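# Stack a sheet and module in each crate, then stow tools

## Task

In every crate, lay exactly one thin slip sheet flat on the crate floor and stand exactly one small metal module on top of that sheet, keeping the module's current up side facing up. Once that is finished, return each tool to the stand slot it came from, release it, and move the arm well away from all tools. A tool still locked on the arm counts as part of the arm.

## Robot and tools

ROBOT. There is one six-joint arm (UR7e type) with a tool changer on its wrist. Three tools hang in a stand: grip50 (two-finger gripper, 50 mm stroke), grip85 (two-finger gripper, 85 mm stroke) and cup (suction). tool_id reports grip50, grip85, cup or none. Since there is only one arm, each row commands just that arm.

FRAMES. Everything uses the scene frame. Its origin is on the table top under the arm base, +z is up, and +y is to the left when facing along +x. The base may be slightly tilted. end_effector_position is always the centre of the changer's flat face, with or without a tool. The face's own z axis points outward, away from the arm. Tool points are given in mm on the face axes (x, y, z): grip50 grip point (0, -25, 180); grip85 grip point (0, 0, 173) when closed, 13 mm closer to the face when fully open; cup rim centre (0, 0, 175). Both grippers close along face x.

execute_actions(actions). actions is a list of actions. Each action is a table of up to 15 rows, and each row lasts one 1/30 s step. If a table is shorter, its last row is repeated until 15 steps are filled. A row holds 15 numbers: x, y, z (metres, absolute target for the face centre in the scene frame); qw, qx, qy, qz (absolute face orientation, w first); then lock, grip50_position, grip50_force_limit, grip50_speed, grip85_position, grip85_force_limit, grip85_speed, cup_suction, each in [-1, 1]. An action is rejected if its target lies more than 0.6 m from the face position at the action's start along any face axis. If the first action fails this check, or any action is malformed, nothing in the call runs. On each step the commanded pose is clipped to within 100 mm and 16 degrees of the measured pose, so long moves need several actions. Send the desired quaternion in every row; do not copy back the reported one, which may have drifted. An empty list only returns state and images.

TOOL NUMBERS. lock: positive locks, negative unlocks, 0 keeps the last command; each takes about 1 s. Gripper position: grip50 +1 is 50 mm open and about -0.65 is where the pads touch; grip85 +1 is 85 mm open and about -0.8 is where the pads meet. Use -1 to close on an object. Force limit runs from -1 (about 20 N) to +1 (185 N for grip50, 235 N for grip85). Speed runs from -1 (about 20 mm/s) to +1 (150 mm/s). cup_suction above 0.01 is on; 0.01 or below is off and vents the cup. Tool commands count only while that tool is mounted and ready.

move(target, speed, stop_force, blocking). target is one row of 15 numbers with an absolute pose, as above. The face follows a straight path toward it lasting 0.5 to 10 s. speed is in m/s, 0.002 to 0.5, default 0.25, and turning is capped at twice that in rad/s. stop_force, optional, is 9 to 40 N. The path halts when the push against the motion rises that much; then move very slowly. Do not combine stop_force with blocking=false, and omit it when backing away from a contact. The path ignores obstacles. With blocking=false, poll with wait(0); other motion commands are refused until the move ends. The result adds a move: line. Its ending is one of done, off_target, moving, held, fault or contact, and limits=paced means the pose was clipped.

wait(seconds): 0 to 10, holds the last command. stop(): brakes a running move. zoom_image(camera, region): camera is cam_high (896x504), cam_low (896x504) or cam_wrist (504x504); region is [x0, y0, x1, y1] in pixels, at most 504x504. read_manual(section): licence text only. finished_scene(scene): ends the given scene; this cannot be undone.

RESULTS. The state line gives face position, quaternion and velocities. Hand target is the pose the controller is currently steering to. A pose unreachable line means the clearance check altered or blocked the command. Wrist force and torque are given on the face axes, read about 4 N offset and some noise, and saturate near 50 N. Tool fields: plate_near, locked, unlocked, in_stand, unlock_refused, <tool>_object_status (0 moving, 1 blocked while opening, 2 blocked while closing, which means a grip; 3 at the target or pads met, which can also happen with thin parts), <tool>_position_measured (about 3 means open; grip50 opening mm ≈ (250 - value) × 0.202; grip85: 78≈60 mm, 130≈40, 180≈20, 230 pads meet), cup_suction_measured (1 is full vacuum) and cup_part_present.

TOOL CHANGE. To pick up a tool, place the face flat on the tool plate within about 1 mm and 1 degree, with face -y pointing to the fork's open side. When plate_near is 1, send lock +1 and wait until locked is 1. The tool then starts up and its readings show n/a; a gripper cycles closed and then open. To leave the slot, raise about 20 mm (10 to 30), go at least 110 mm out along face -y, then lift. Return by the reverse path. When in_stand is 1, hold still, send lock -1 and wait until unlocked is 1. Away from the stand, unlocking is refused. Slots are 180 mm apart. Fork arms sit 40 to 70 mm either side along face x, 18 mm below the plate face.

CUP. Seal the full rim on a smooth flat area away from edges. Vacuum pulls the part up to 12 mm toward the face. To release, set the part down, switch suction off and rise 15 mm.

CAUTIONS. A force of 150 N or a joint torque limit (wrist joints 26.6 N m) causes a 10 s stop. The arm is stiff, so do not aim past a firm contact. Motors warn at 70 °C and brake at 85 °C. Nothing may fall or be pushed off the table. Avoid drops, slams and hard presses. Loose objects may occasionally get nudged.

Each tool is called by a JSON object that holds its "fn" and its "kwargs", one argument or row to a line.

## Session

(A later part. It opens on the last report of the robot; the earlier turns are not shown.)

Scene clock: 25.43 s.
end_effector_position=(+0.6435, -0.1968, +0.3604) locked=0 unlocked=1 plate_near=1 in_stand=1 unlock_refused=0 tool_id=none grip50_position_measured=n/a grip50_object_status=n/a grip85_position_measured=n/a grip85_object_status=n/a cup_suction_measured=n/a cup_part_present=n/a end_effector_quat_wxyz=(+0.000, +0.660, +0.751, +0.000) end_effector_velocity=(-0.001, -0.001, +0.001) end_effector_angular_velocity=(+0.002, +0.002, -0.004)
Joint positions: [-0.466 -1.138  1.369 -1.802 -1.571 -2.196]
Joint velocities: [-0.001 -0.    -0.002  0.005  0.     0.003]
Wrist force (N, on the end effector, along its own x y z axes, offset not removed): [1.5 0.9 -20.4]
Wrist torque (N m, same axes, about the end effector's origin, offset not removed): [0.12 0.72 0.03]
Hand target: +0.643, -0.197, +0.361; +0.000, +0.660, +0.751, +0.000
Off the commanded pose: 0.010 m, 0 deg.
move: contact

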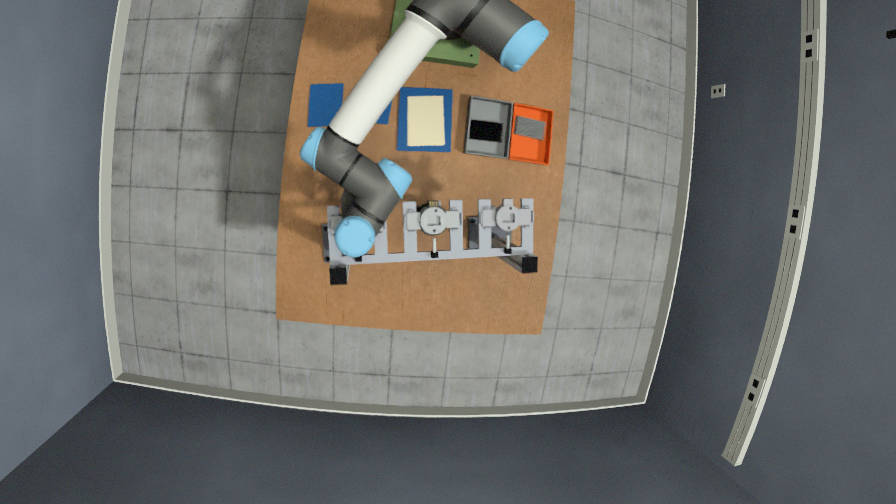

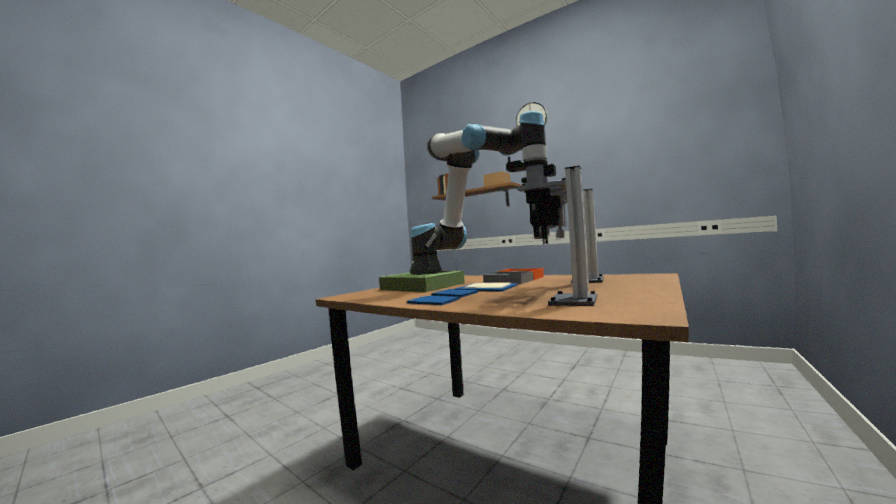

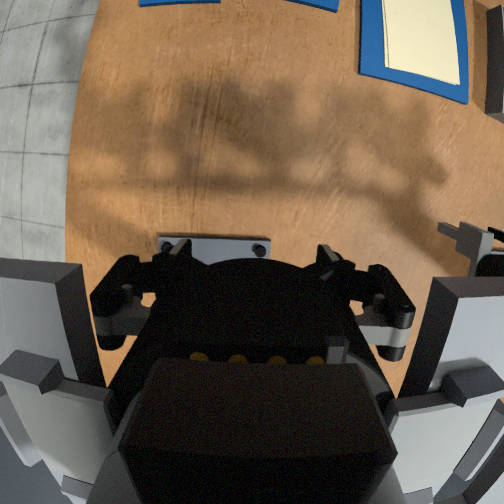

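{"fn": "execute_actions", "kwargs": {
  "actions": [
    [[0.6435,-0.1968,0.3607,0,0.66,0.751,0,1,1,0,0,1,0,0,0]],
    [[0.6435,-0.1968,0.3607,0,0.66,0.751,0,1,1,0,0,1,0,0,0]],
    [[0.6435,-0.1968,0.3607,0,0.66,0.751,0,1,1,0,0,1,0,0,0]],
    [[0.6435,-0.1968,0.38,0,0.66,0.751,0,1,1,0,0,1,0,0,0]],
    [[0.6435,-0.1968,0.38,0,0.66,0.751,0,1,1,0,0,1,0,0,0]]
  ]
}}

{"fn": "move", "kwargs": {
  "target": [0.49,-0.2167,0.38,0,0.66,0.751,0,0,1,0,0,1,0,0,0],
  "speed": 0.12
}}

{"fn": "move", "kwargs": {
  "target": [0.35,0.17,0.32,0,1,0,0,0,1,0,0,1,0,0,0]
}}

Scene clock: 30.40 s.
end_effector_position=(+0.6435, -0.1968, +0.3800) locked=1 unlocked=0 plate_near=1 in_stand=0 unlock_refused=0 tool_id=grip85 grip50_position_measured=n/a grip50_object_status=n/a grip85_position_measured=n/a grip85_object_status=n/a cup_suction_measured=n/a cup_part_present=n/a end_effector_quat_wxyz=(-0.000, +0.660, +0.751, +0.000) end_effector_velocity=(-0.000, -0.000, -0.000) end_effector_angular_velocity=(+0.001, +0.001, -0.001)
Joint positions: [-0.466 -1.148  1.332 -1.755 -1.571 -2.196]
Joint velocities: [-0.     0.     0.     0.     0.001  0.   ]
Wrist force (N, on the end effector, along its own x y z axes, offset not removed): [-0.1 1.3 0.8]
Wrist torque (N m, same axes, about the end effector's origin, offset not removed): [0.14 0.03 0.10]
Hand target: +0.644, -0.197, +0.380; +0.000, +0.660, +0.751, +0.000
Off the commanded pose: 0.000 m, 0 deg.

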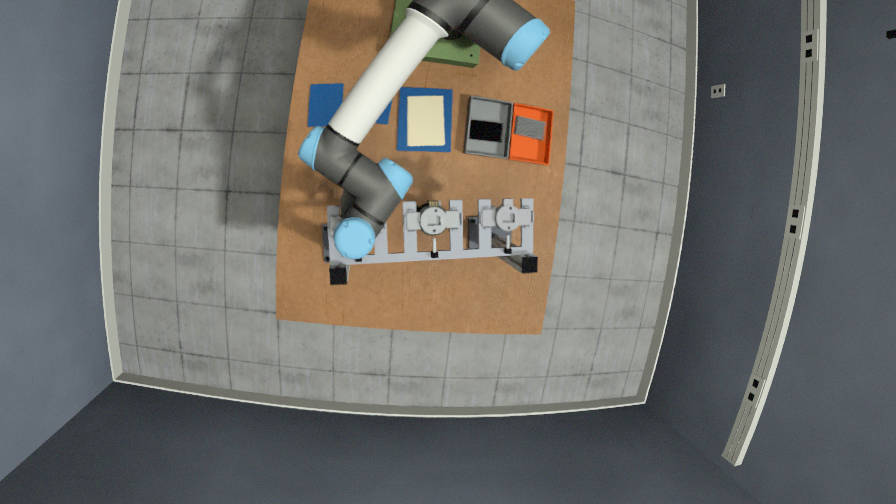

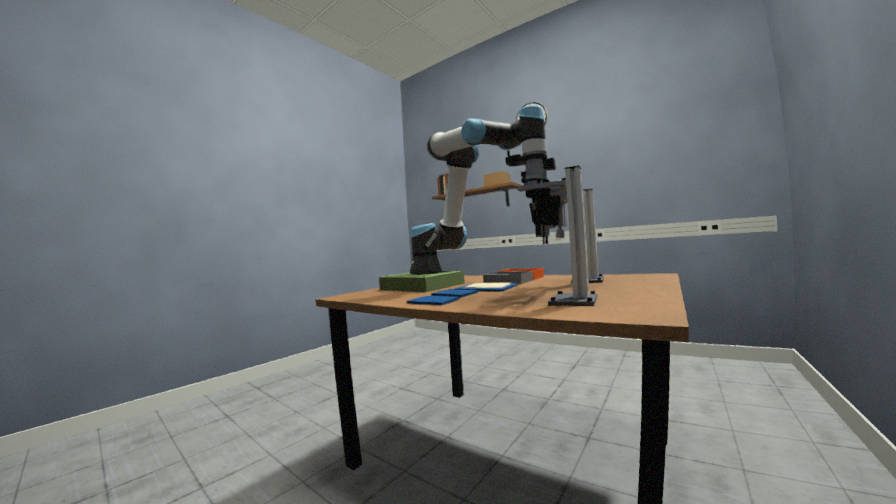

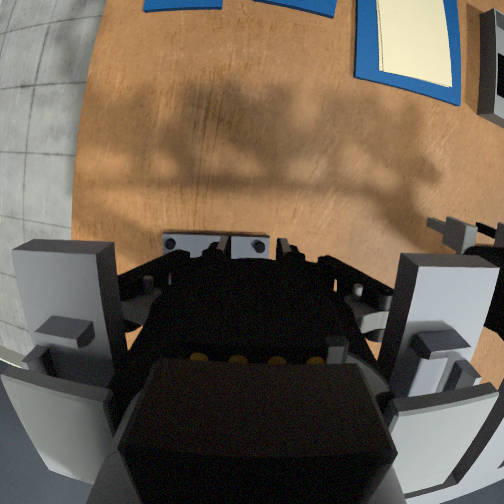

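Scene clock: 32.17 s.
end_effector_position=(+0.4903, -0.2168, +0.3799) locked=1 unlocked=0 plate_near=1 in_stand=0 unlock_refused=0 tool_id=grip85 grip50_position_measured=n/a grip50_object_status=n/a grip85_position_measured=n/a grip85_object_status=n/a cup_suction_measured=n/a cup_part_present=n/a end_effector_quat_wxyz=(+0.000, +0.660, +0.751, +0.000) end_effector_velocity=(-0.002, -0.001, +0.000) end_effector_angular_velocity=(-0.000, -0.000, -0.001)
Joint positions: [-0.637 -1.471  1.748 -1.848 -1.571 -2.367]
Joint velocities: [-0.004 -0.004  0.003  0.     0.    -0.003]
Wrist force (N, on the end effector, along its own x y z axes, offset not removed): [0.0 1.6 -0.5]
Wrist torque (N m, same axes, about the end effector's origin, offset not removed): [-0.07 0.05 -0.04]
Hand target: +0.490, -0.217, +0.380; +0.000, +0.660, +0.751, +0.000
Off the commanded pose: 0.000 m, 0 deg.
move: done

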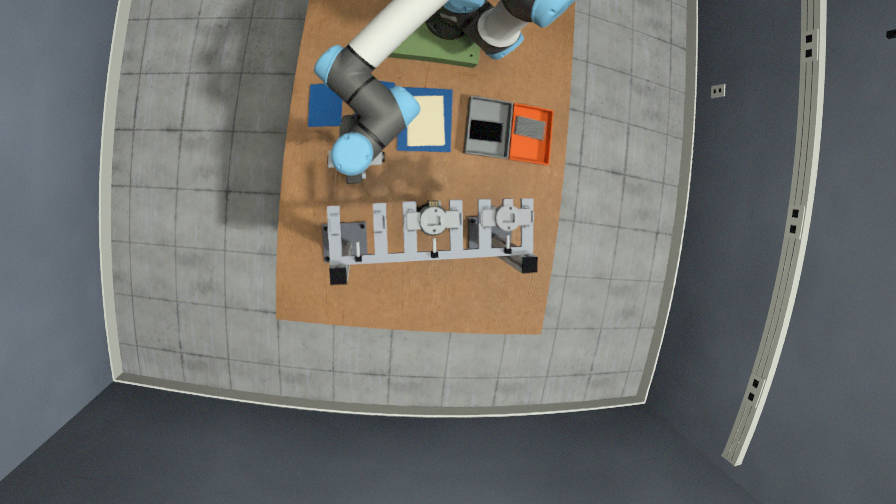

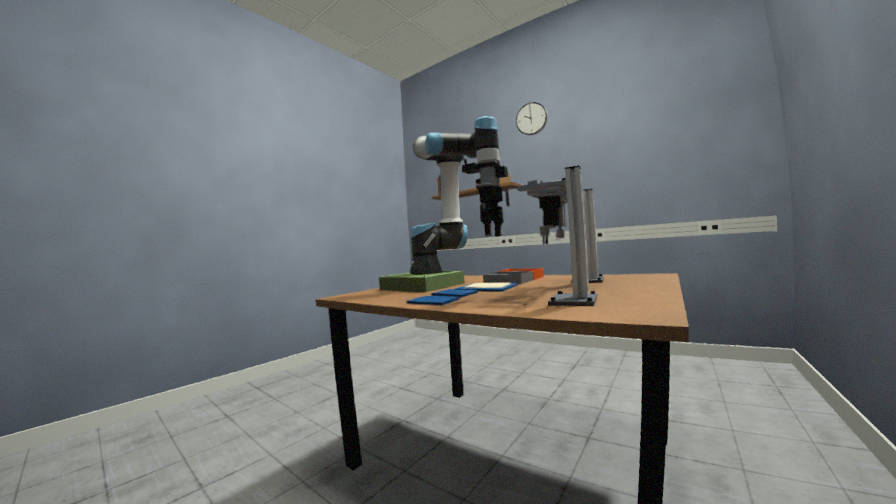

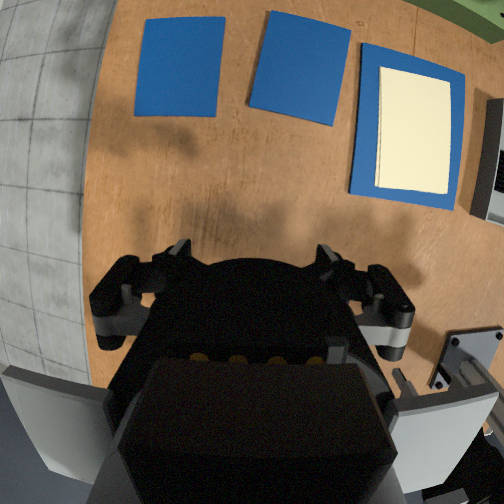

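Scene clock: 36.03 s.
end_effector_position=(+0.3491, +0.1691, +0.3199) locked=1 unlocked=0 plate_near=1 in_stand=0 unlock_refused=0 tool_id=grip85 grip50_position_measured=n/a grip50_object_status=n/a grip85_position_measured=3 grip85_object_status=3 cup_suction_measured=n/a cup_part_present=n/a end_effector_quat_wxyz=(+0.001, +1.000, +0.000, -0.001) end_effector_velocity=(-0.000, +0.002, -0.000) end_effector_angular_velocity=(-0.002, -0.000, -0.009)
Joint positions: [ 0.131 -1.793  2.209 -1.985 -1.572  0.1  ]
Joint velocities: [ 0.006  0.002 -0.001 -0.001 -0.002  0.016]
Wrist force (N, on the end effector, along its own x y z axes, offset not removed): [-2.6 0.6 -2.4]
Wrist torque (N m, same axes, about the end effector's origin, offset not removed): [0.02 0.29 0.04]
Hand target: +0.349, +0.169, +0.320; +0.001, +1.000, +0.000, -0.001
Off the commanded pose: 0.001 m, 0 deg.
move: done

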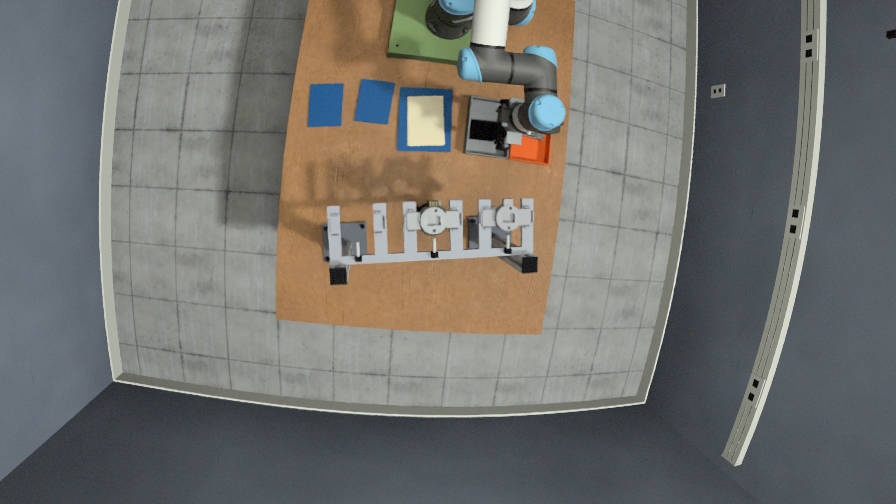

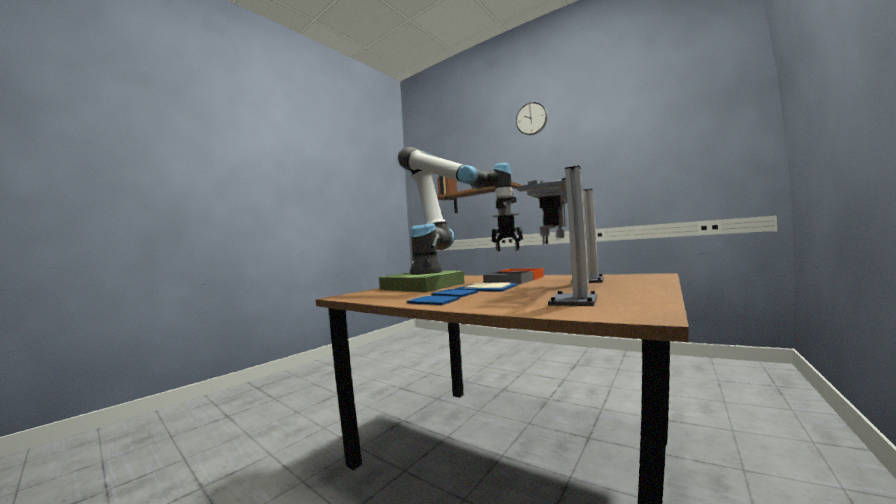

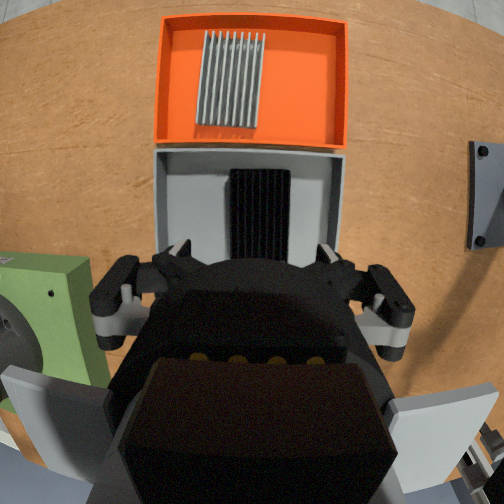

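{"fn": "move", "kwargs": {
  "target": [0.358,0.175,0.23,0,1,0,0,0,1,0,0,1,0,0,0],
  "speed": 0.1
}}

{"fn": "move", "kwargs": {
  "target": [0.358,0.175,0.17,0,1,0,0,0,1,0,0,1,0,0,0],
  "speed": 0.008,
  "stop_force": 10
}}

Scene clock: 39.13 s.
end_effector_position=(+0.3579, +0.1750, +0.2302) locked=1 unlocked=0 plate_near=1 in_stand=0 unlock_refused=0 tool_id=grip85 grip50_position_measured=n/a grip50_object_status=n/a grip85_position_measured=3 grip85_object_status=3 cup_suction_measured=n/a cup_part_present=n/a end_effector_quat_wxyz=(+0.000, +1.000, +0.000, -0.000) end_effector_velocity=(+0.000, +0.000, -0.002) end_effector_angular_velocity=(+0.000, +0.000, +0.000)
Joint positions: [ 0.144 -1.615  2.336 -2.29  -1.571  0.114]
Joint velocities: [-0.     0.005  0.001 -0.006  0.    -0.   ]
Wrist force (N, on the end effector, along its own x y z axes, offset not removed): [0.0 1.5 1.7]
Wrist torque (N m, same axes, about the end effector's origin, offset not removed): [0.07 0.09 0.00]
Hand target: +0.358, +0.175, +0.230; +0.000, +1.000, +0.000, -0.000
Off the commanded pose: 0.000 m, 0 deg.
move: done

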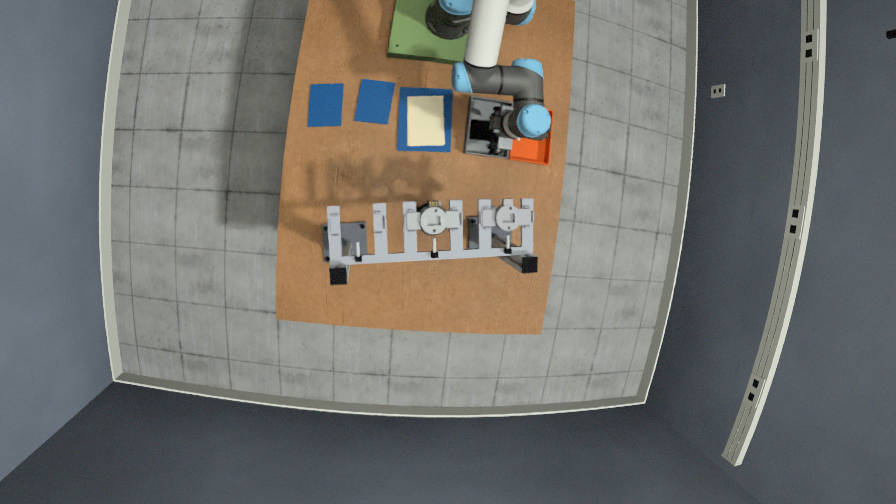

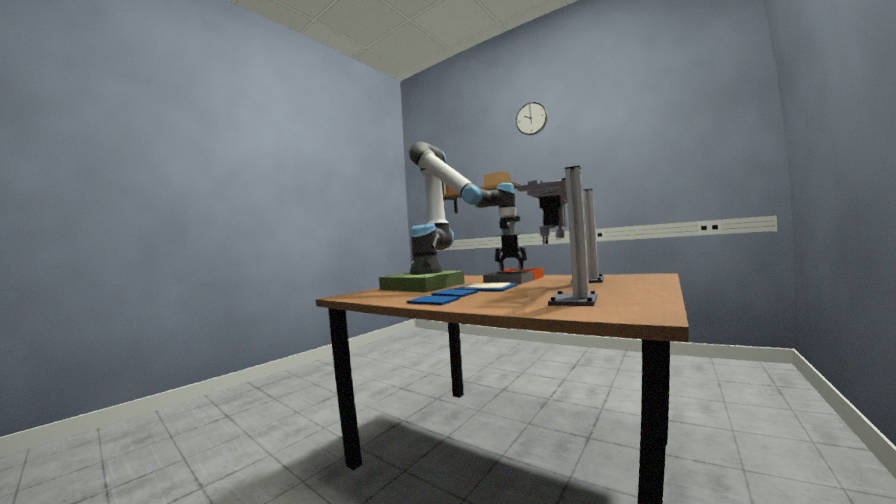

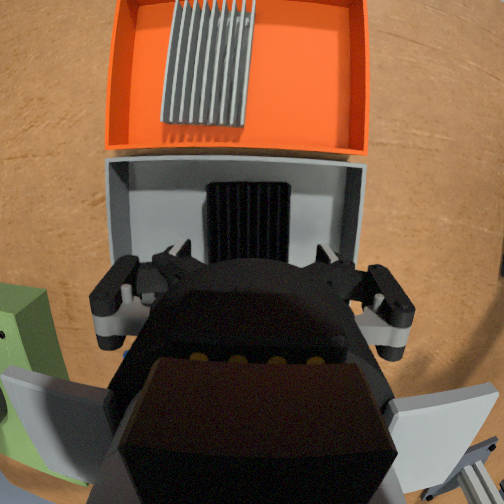

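Scene clock: 45.63 s.
end_effector_position=(+0.3579, +0.1750, +0.1811) locked=1 unlocked=0 plate_near=1 in_stand=0 unlock_refused=0 tool_id=grip85 grip50_position_measured=n/a grip50_object_status=n/a grip85_position_measured=3 grip85_object_status=3 cup_suction_measured=n/a cup_part_present=n/a end_effector_quat_wxyz=(-0.000, +1.000, +0.000, -0.000) end_effector_velocity=(-0.001, -0.000, +0.001) end_effector_angular_velocity=(-0.000, +0.005, -0.001)
Joint positions: [ 0.144 -1.496  2.395 -2.469 -1.571  0.114]
Joint velocities: [-0.    -0.005 -0.002  0.011  0.     0.   ]
Wrist force (N, on the end effector, along its own x y z axes, offset not removed): [-1.4 -0.9 -30.5]
Wrist torque (N m, same axes, about the end effector's origin, offset not removed): [0.00 -0.77 0.12]
Hand target: +0.358, +0.175, +0.181; +0.000, +1.000, +0.000, -0.000
Off the commanded pose: 0.011 m, 0 deg.
move: contact

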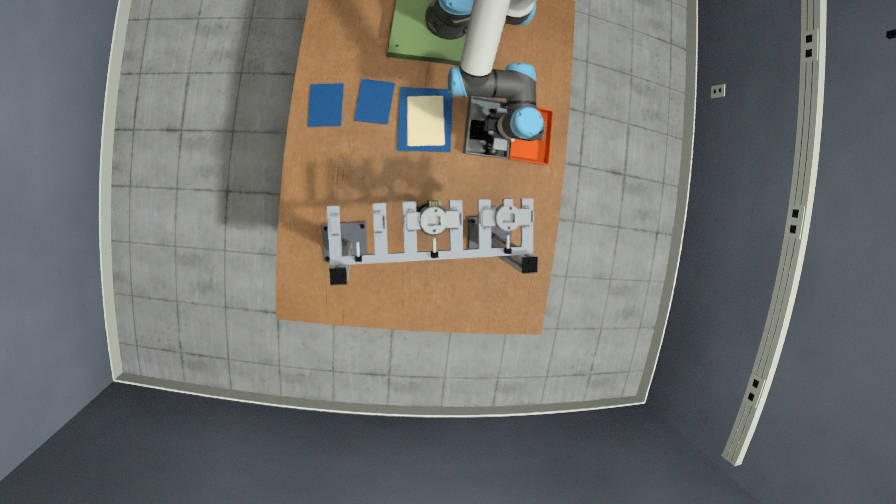

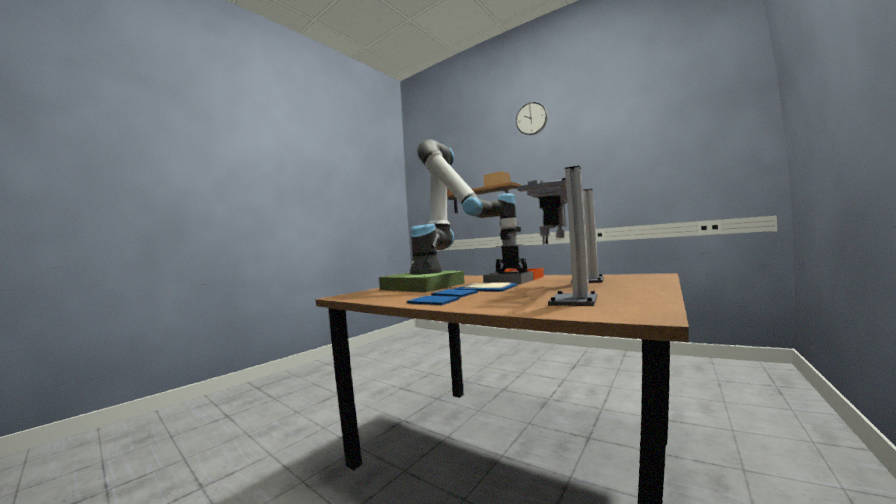

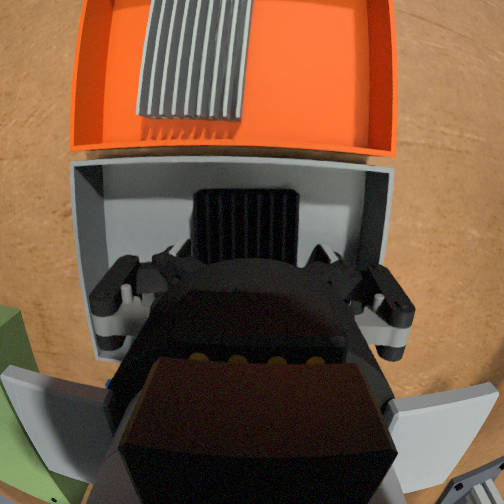

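{"fn": "execute_actions", "kwargs": {
  "actions": [
    [[0.353,0.17,0.193,0,1,0,0,0,1,0,0,1,0,0,0]],
    [[0.353,0.17,0.193,0,1,0,0,0,1,0,0,-1,-0.5,0,0]],
    [[0.353,0.17,0.193,0,1,0,0,0,1,0,0,-1,-0.5,0,0]]
  ]
}}

{"fn": "move", "kwargs": {
  "target": [0.353,0.17,0.27,0,1,0,0,0,1,0,0,-1,-0.5,0,0]
}}

{"fn": "move", "kwargs": {
  "target": [0.3,-0.34,0.205,0,1,0,0,0,1,0,0,-1,-0.5,0,0]
}}

{"fn": "move", "kwargs": {
  "target": [0.3,-0.34,0.18,0,1,0,0,0,1,0,0,-1,-0.5,0,0],
  "speed": 0.008,
  "stop_force": 10
}}

Scene clock: 49.17 s.
end_effector_position=(+0.3530, +0.1700, +0.1931) locked=1 unlocked=0 plate_near=1 in_stand=0 unlock_refused=0 tool_id=grip85 grip50_position_measured=n/a grip50_object_status=n/a grip85_position_measured=79 grip85_object_status=2 cup_suction_measured=n/a cup_part_present=n/a end_effector_quat_wxyz=(-0.000, +1.000, +0.000, +0.000) end_effector_velocity=(-0.000, -0.000, -0.001) end_effector_angular_velocity=(-0.000, +0.003, -0.000)
Joint positions: [ 0.132 -1.543  2.399 -2.426 -1.571  0.102]
Joint velocities: [-0.001  0.001  0.     0.001  0.    -0.001]
Wrist force (N, on the end effector, along its own x y z axes, offset not removed): [-0.9 -0.2 -32.6]
Wrist torque (N m, same axes, about the end effector's origin, offset not removed): [0.30 -0.25 0.09]
Hand target: +0.353, +0.170, +0.193; +0.000, +1.000, -0.000, +0.000
Off the commanded pose: 0.000 m, 0 deg.

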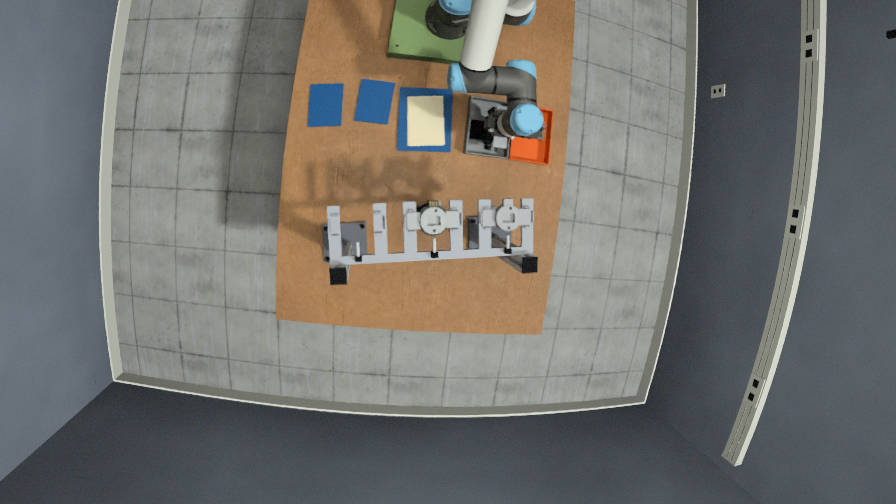

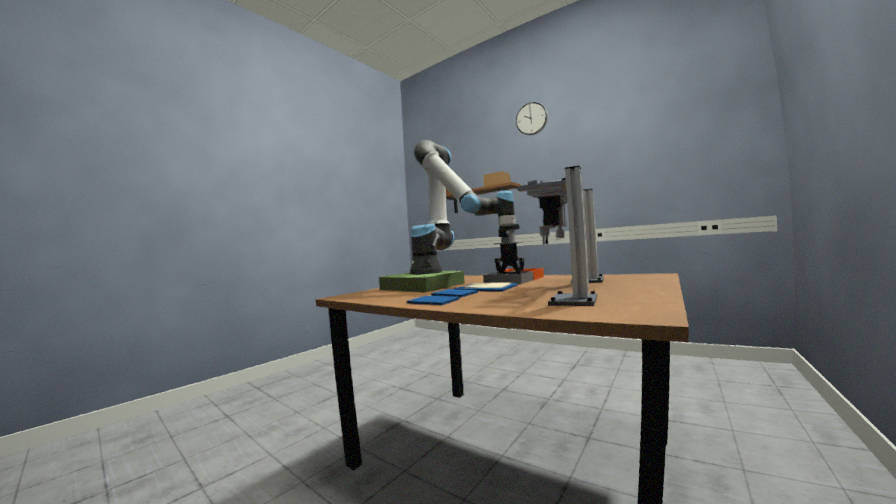

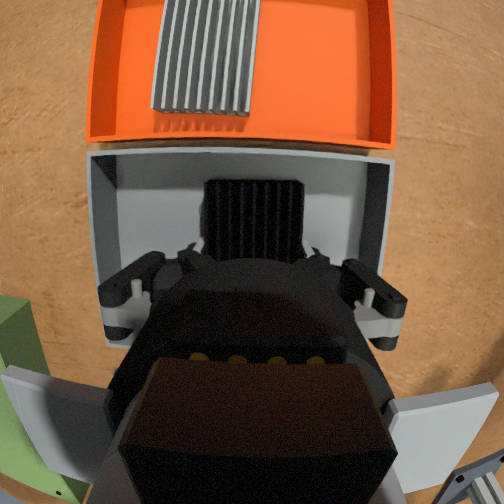

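Scene clock: 50.10 s.
end_effector_position=(+0.3531, +0.1700, +0.2698) locked=1 unlocked=0 plate_near=1 in_stand=0 unlock_refused=0 tool_id=grip85 grip50_position_measured=n/a grip50_object_status=n/a grip85_position_measured=79 grip85_object_status=2 cup_suction_measured=n/a cup_part_present=n/a end_effector_quat_wxyz=(+0.000, +1.000, +0.000, +0.000) end_effector_velocity=(+0.000, -0.000, +0.001) end_effector_angular_velocity=(-0.000, +0.002, -0.002)
Joint positions: [ 0.132 -1.709  2.291 -2.152 -1.571  0.102]
Joint velocities: [-0.001 -0.002 -0.003  0.006  0.     0.001]
Wrist force (N, on the end effector, along its own x y z axes, offset not removed): [-0.4 4.1 -2.1]
Wrist torque (N m, same axes, about the end effector's origin, offset not removed): [0.37 0.07 0.06]
Hand target: +0.353, +0.170, +0.270; +0.000, +1.000, -0.000, +0.000
Off the commanded pose: 0.000 m, 0 deg.
move: done

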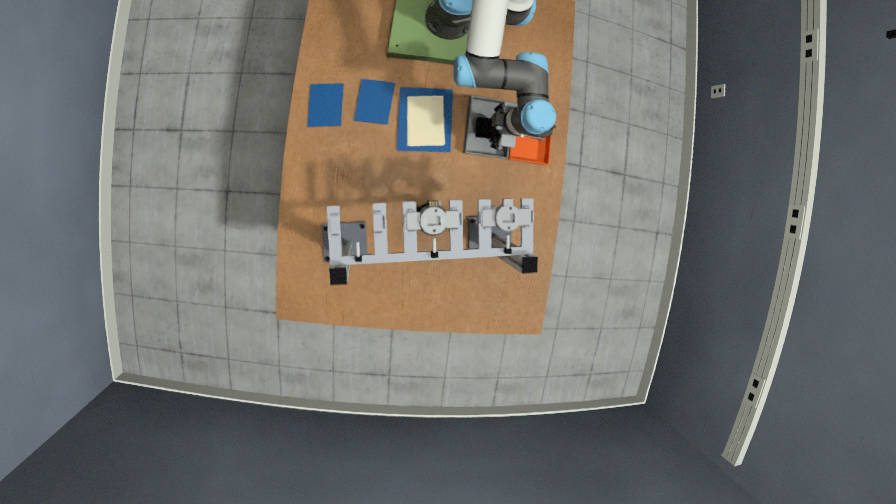

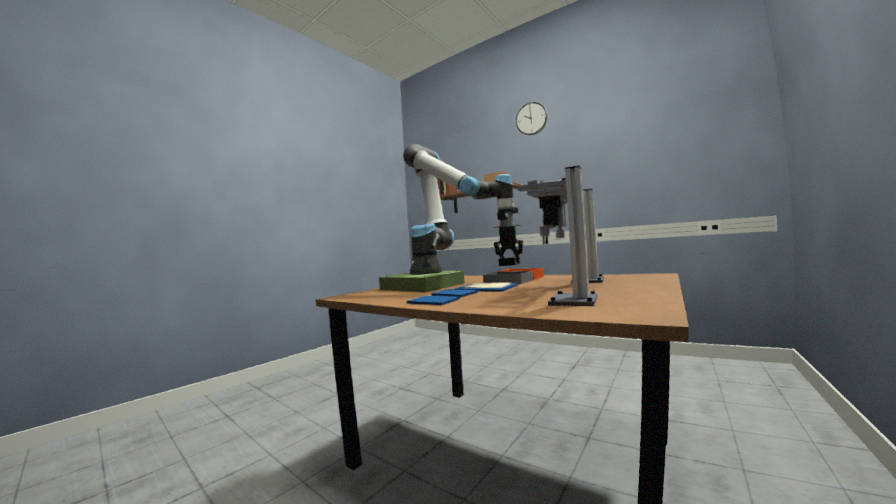

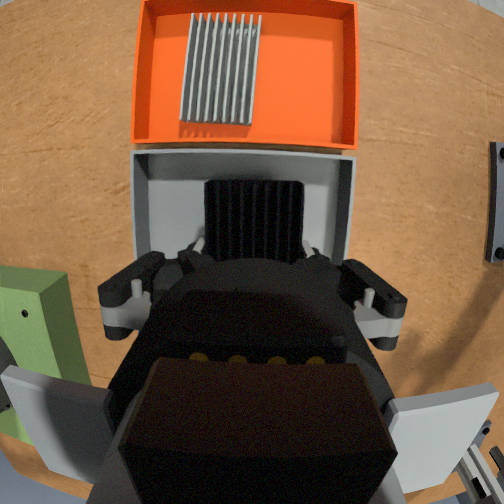

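Scene clock: 52.77 s.
end_effector_position=(+0.3015, -0.3392, +0.2052) locked=1 unlocked=0 plate_near=1 in_stand=0 unlock_refused=0 tool_id=grip85 grip50_position_measured=n/a grip50_object_status=n/a grip85_position_measured=79 grip85_object_status=2 cup_suction_measured=n/a cup_part_present=n/a end_effector_quat_wxyz=(-0.001, +1.000, +0.000, +0.002) end_effector_velocity=(+0.000, -0.001, -0.000) end_effector_angular_velocity=(+0.000, +0.001, +0.003)
Joint positions: [-1.113 -1.431  2.226 -2.366 -1.568 -1.143]
Joint velocities: [-0.     0.004 -0.003 -0.    -0.    -0.003]
Wrist force (N, on the end effector, along its own x y z axes, offset not removed): [-1.3 0.8 -1.5]
Wrist torque (N m, same axes, about the end effector's origin, offset not removed): [0.09 -0.02 0.08]
Hand target: +0.301, -0.339, +0.205; -0.001, +1.000, -0.000, +0.002
Off the commanded pose: 0.002 m, 0 deg.
move: done

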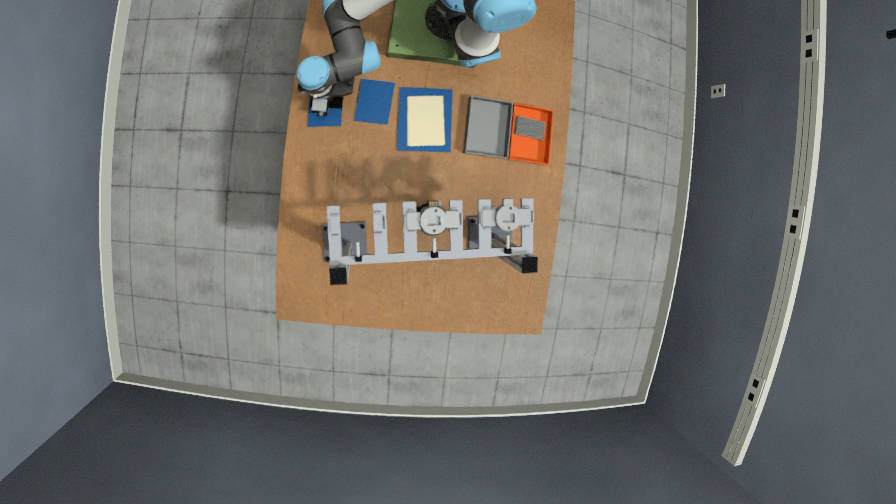

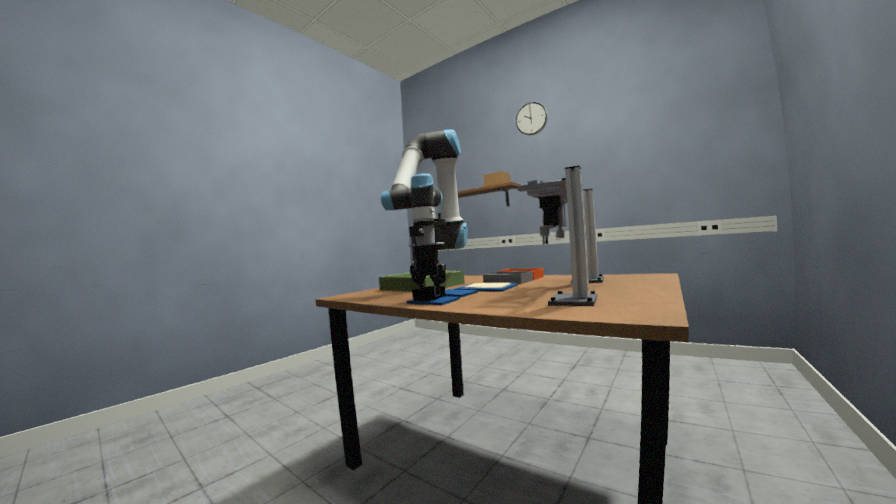

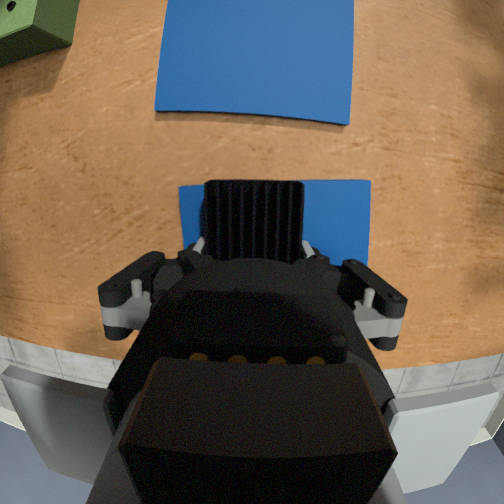

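Scene clock: 53.73 s.
end_effector_position=(+0.3012, -0.3393, +0.2003) locked=1 unlocked=0 plate_near=1 in_stand=0 unlock_refused=0 tool_id=grip85 grip50_position_measured=n/a grip50_object_status=n/a grip85_position_measured=79 grip85_object_status=2 cup_suction_measured=n/a cup_part_present=n/a end_effector_quat_wxyz=(-0.001, +1.000, +0.000, +0.001) end_effector_velocity=(-0.001, +0.001, +0.001) end_effector_angular_velocity=(+0.006, +0.003, -0.001)
Joint positions: [-1.114 -1.42   2.231 -2.381 -1.569 -1.144]
Joint velocities: [-0.    -0.003 -0.002  0.012 -0.     0.001]
Wrist force (N, on the end effector, along its own x y z axes, offset not removed): [3.4 4.0 -21.7]
Wrist torque (N m, same axes, about the end effector's origin, offset not removed): [-0.71 0.21 0.12]
Hand target: +0.301, -0.339, +0.201; -0.001, +1.000, +0.000, +0.001
Off the commanded pose: 0.020 m, 0 deg.
move: contact

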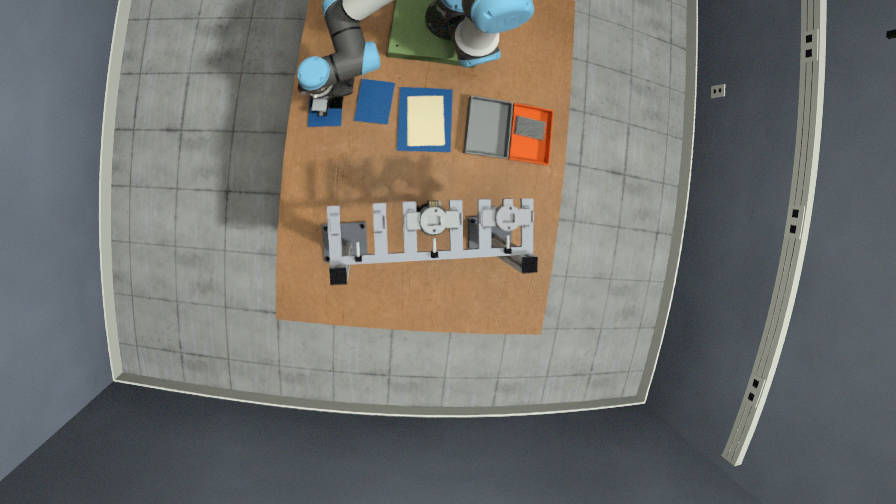

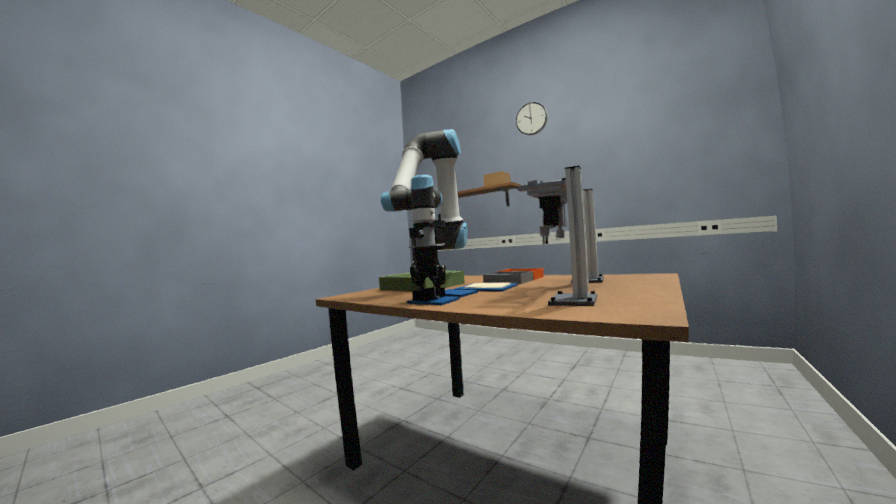

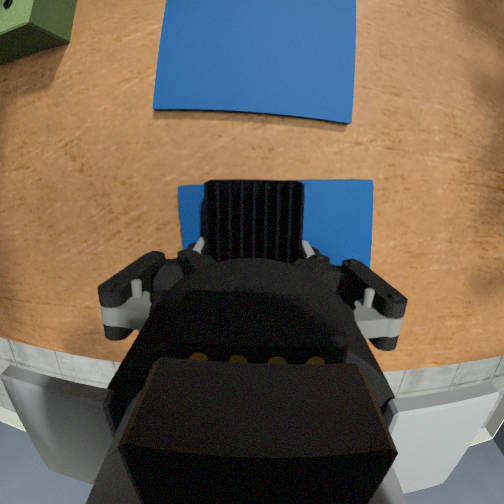

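{"fn": "execute_actions", "kwargs": {
  "actions": [
    [[0.301,-0.339,0.201,0,1,0,0,0,1,0,0,1,0,0,0]],
    [[0.301,-0.339,0.25,0,1,0,0,0,1,0,0,1,0,0,0]]
  ]
}}

{"fn": "move", "kwargs": {
  "target": [0.323,0.307,0.25,0,1,-0.03,0,0,1,0,0,0.8,0,0,0]
}}

{"fn": "move", "kwargs": {
  "target": [0.323,0.307,0.193,0,1,-0.03,0,0,1,0,0,0.8,0,0,0],
  "speed": 0.02,
  "stop_force": 10
}}

{"fn": "move", "kwargs": {
  "target": [0.323,0.307,0.193,0,1,-0.03,0,0,1,0,0,-1,-0.5,0,0]
}}

Scene clock: 56.87 s.
end_effector_position=(+0.3011, -0.3390, +0.2495) locked=1 unlocked=0 plate_near=1 in_stand=0 unlock_refused=0 tool_id=grip85 grip50_position_measured=n/a grip50_object_status=n/a grip85_position_measured=3 grip85_object_status=3 cup_suction_measured=n/a cup_part_present=n/a end_effector_quat_wxyz=(+0.000, +1.000, +0.000, +0.000) end_effector_velocity=(-0.001, +0.000, +0.005) end_effector_angular_velocity=(+0.006, +0.002, -0.001)
Joint positions: [-1.112 -1.517  2.173 -2.227 -1.571 -1.143]
Joint velocities: [-0.001 -0.008 -0.008  0.022  0.001 -0.   ]
Wrist force (N, on the end effector, along its own x y z axes, offset not removed): [0.4 2.0 -2.0]
Wrist torque (N m, same axes, about the end effector's origin, offset not removed): [-0.06 -0.07 0.10]
Hand target: +0.301, -0.339, +0.250; +0.000, +1.000, -0.000, +0.000
Off the commanded pose: 0.001 m, 0 deg.

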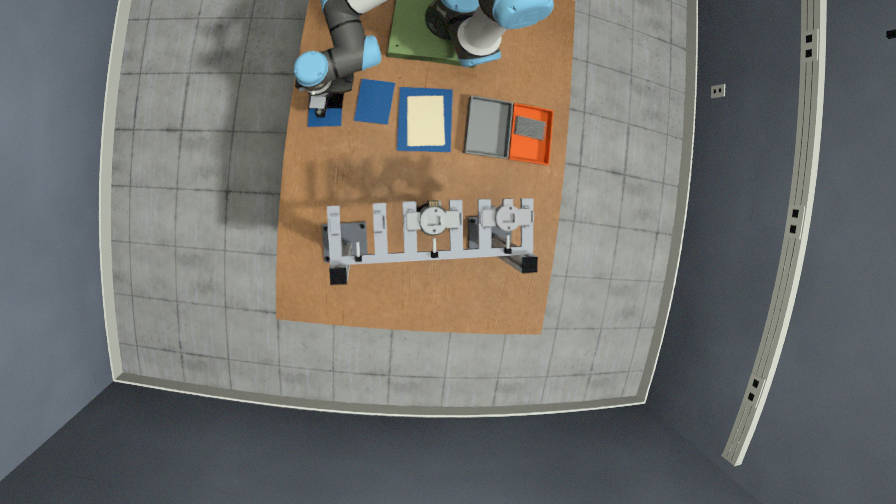

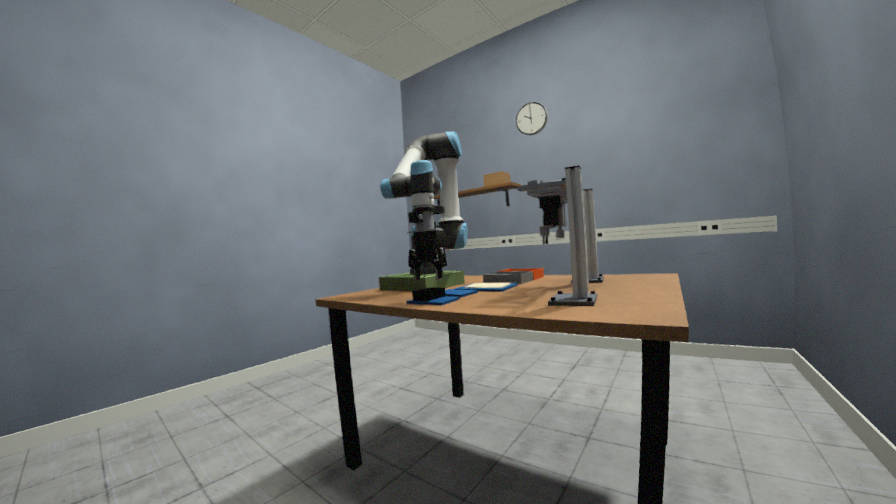

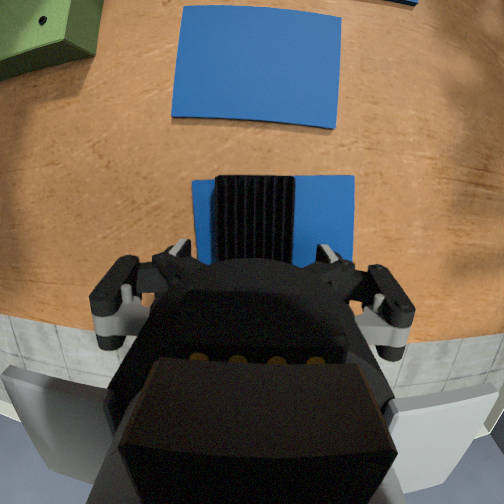

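action 0: the call puts the target (arm/x, arm/y, arm/z) 0.646 m from end_effector_position in the last result along the changer face's own y axis as it stood there; a target may be at most 0.6 m away along each of those axes, so nothing of the call was run and nothing moved. Command a nearer target, and go on from there in a later call.

action 0: the call puts the target (arm/x, arm/y, arm/z) 0.646 m from end_effector_position in the last result along the changer face's own y axis as it stood there; a target may be at most 0.6 m away along each of those axes, so nothing of the call was run and nothing moved. Command a nearer target, and go on from there in a later call.

action 0: the call puts the target (arm/x, arm/y, arm/z) 0.646 m from end_effector_position in the last result along the changer face's own y axis as it stood there; a target may be at most 0.6 m away along each of those axes, so nothing of the call was run and nothing moved. Command a nearer target, and go on from there in a later call.


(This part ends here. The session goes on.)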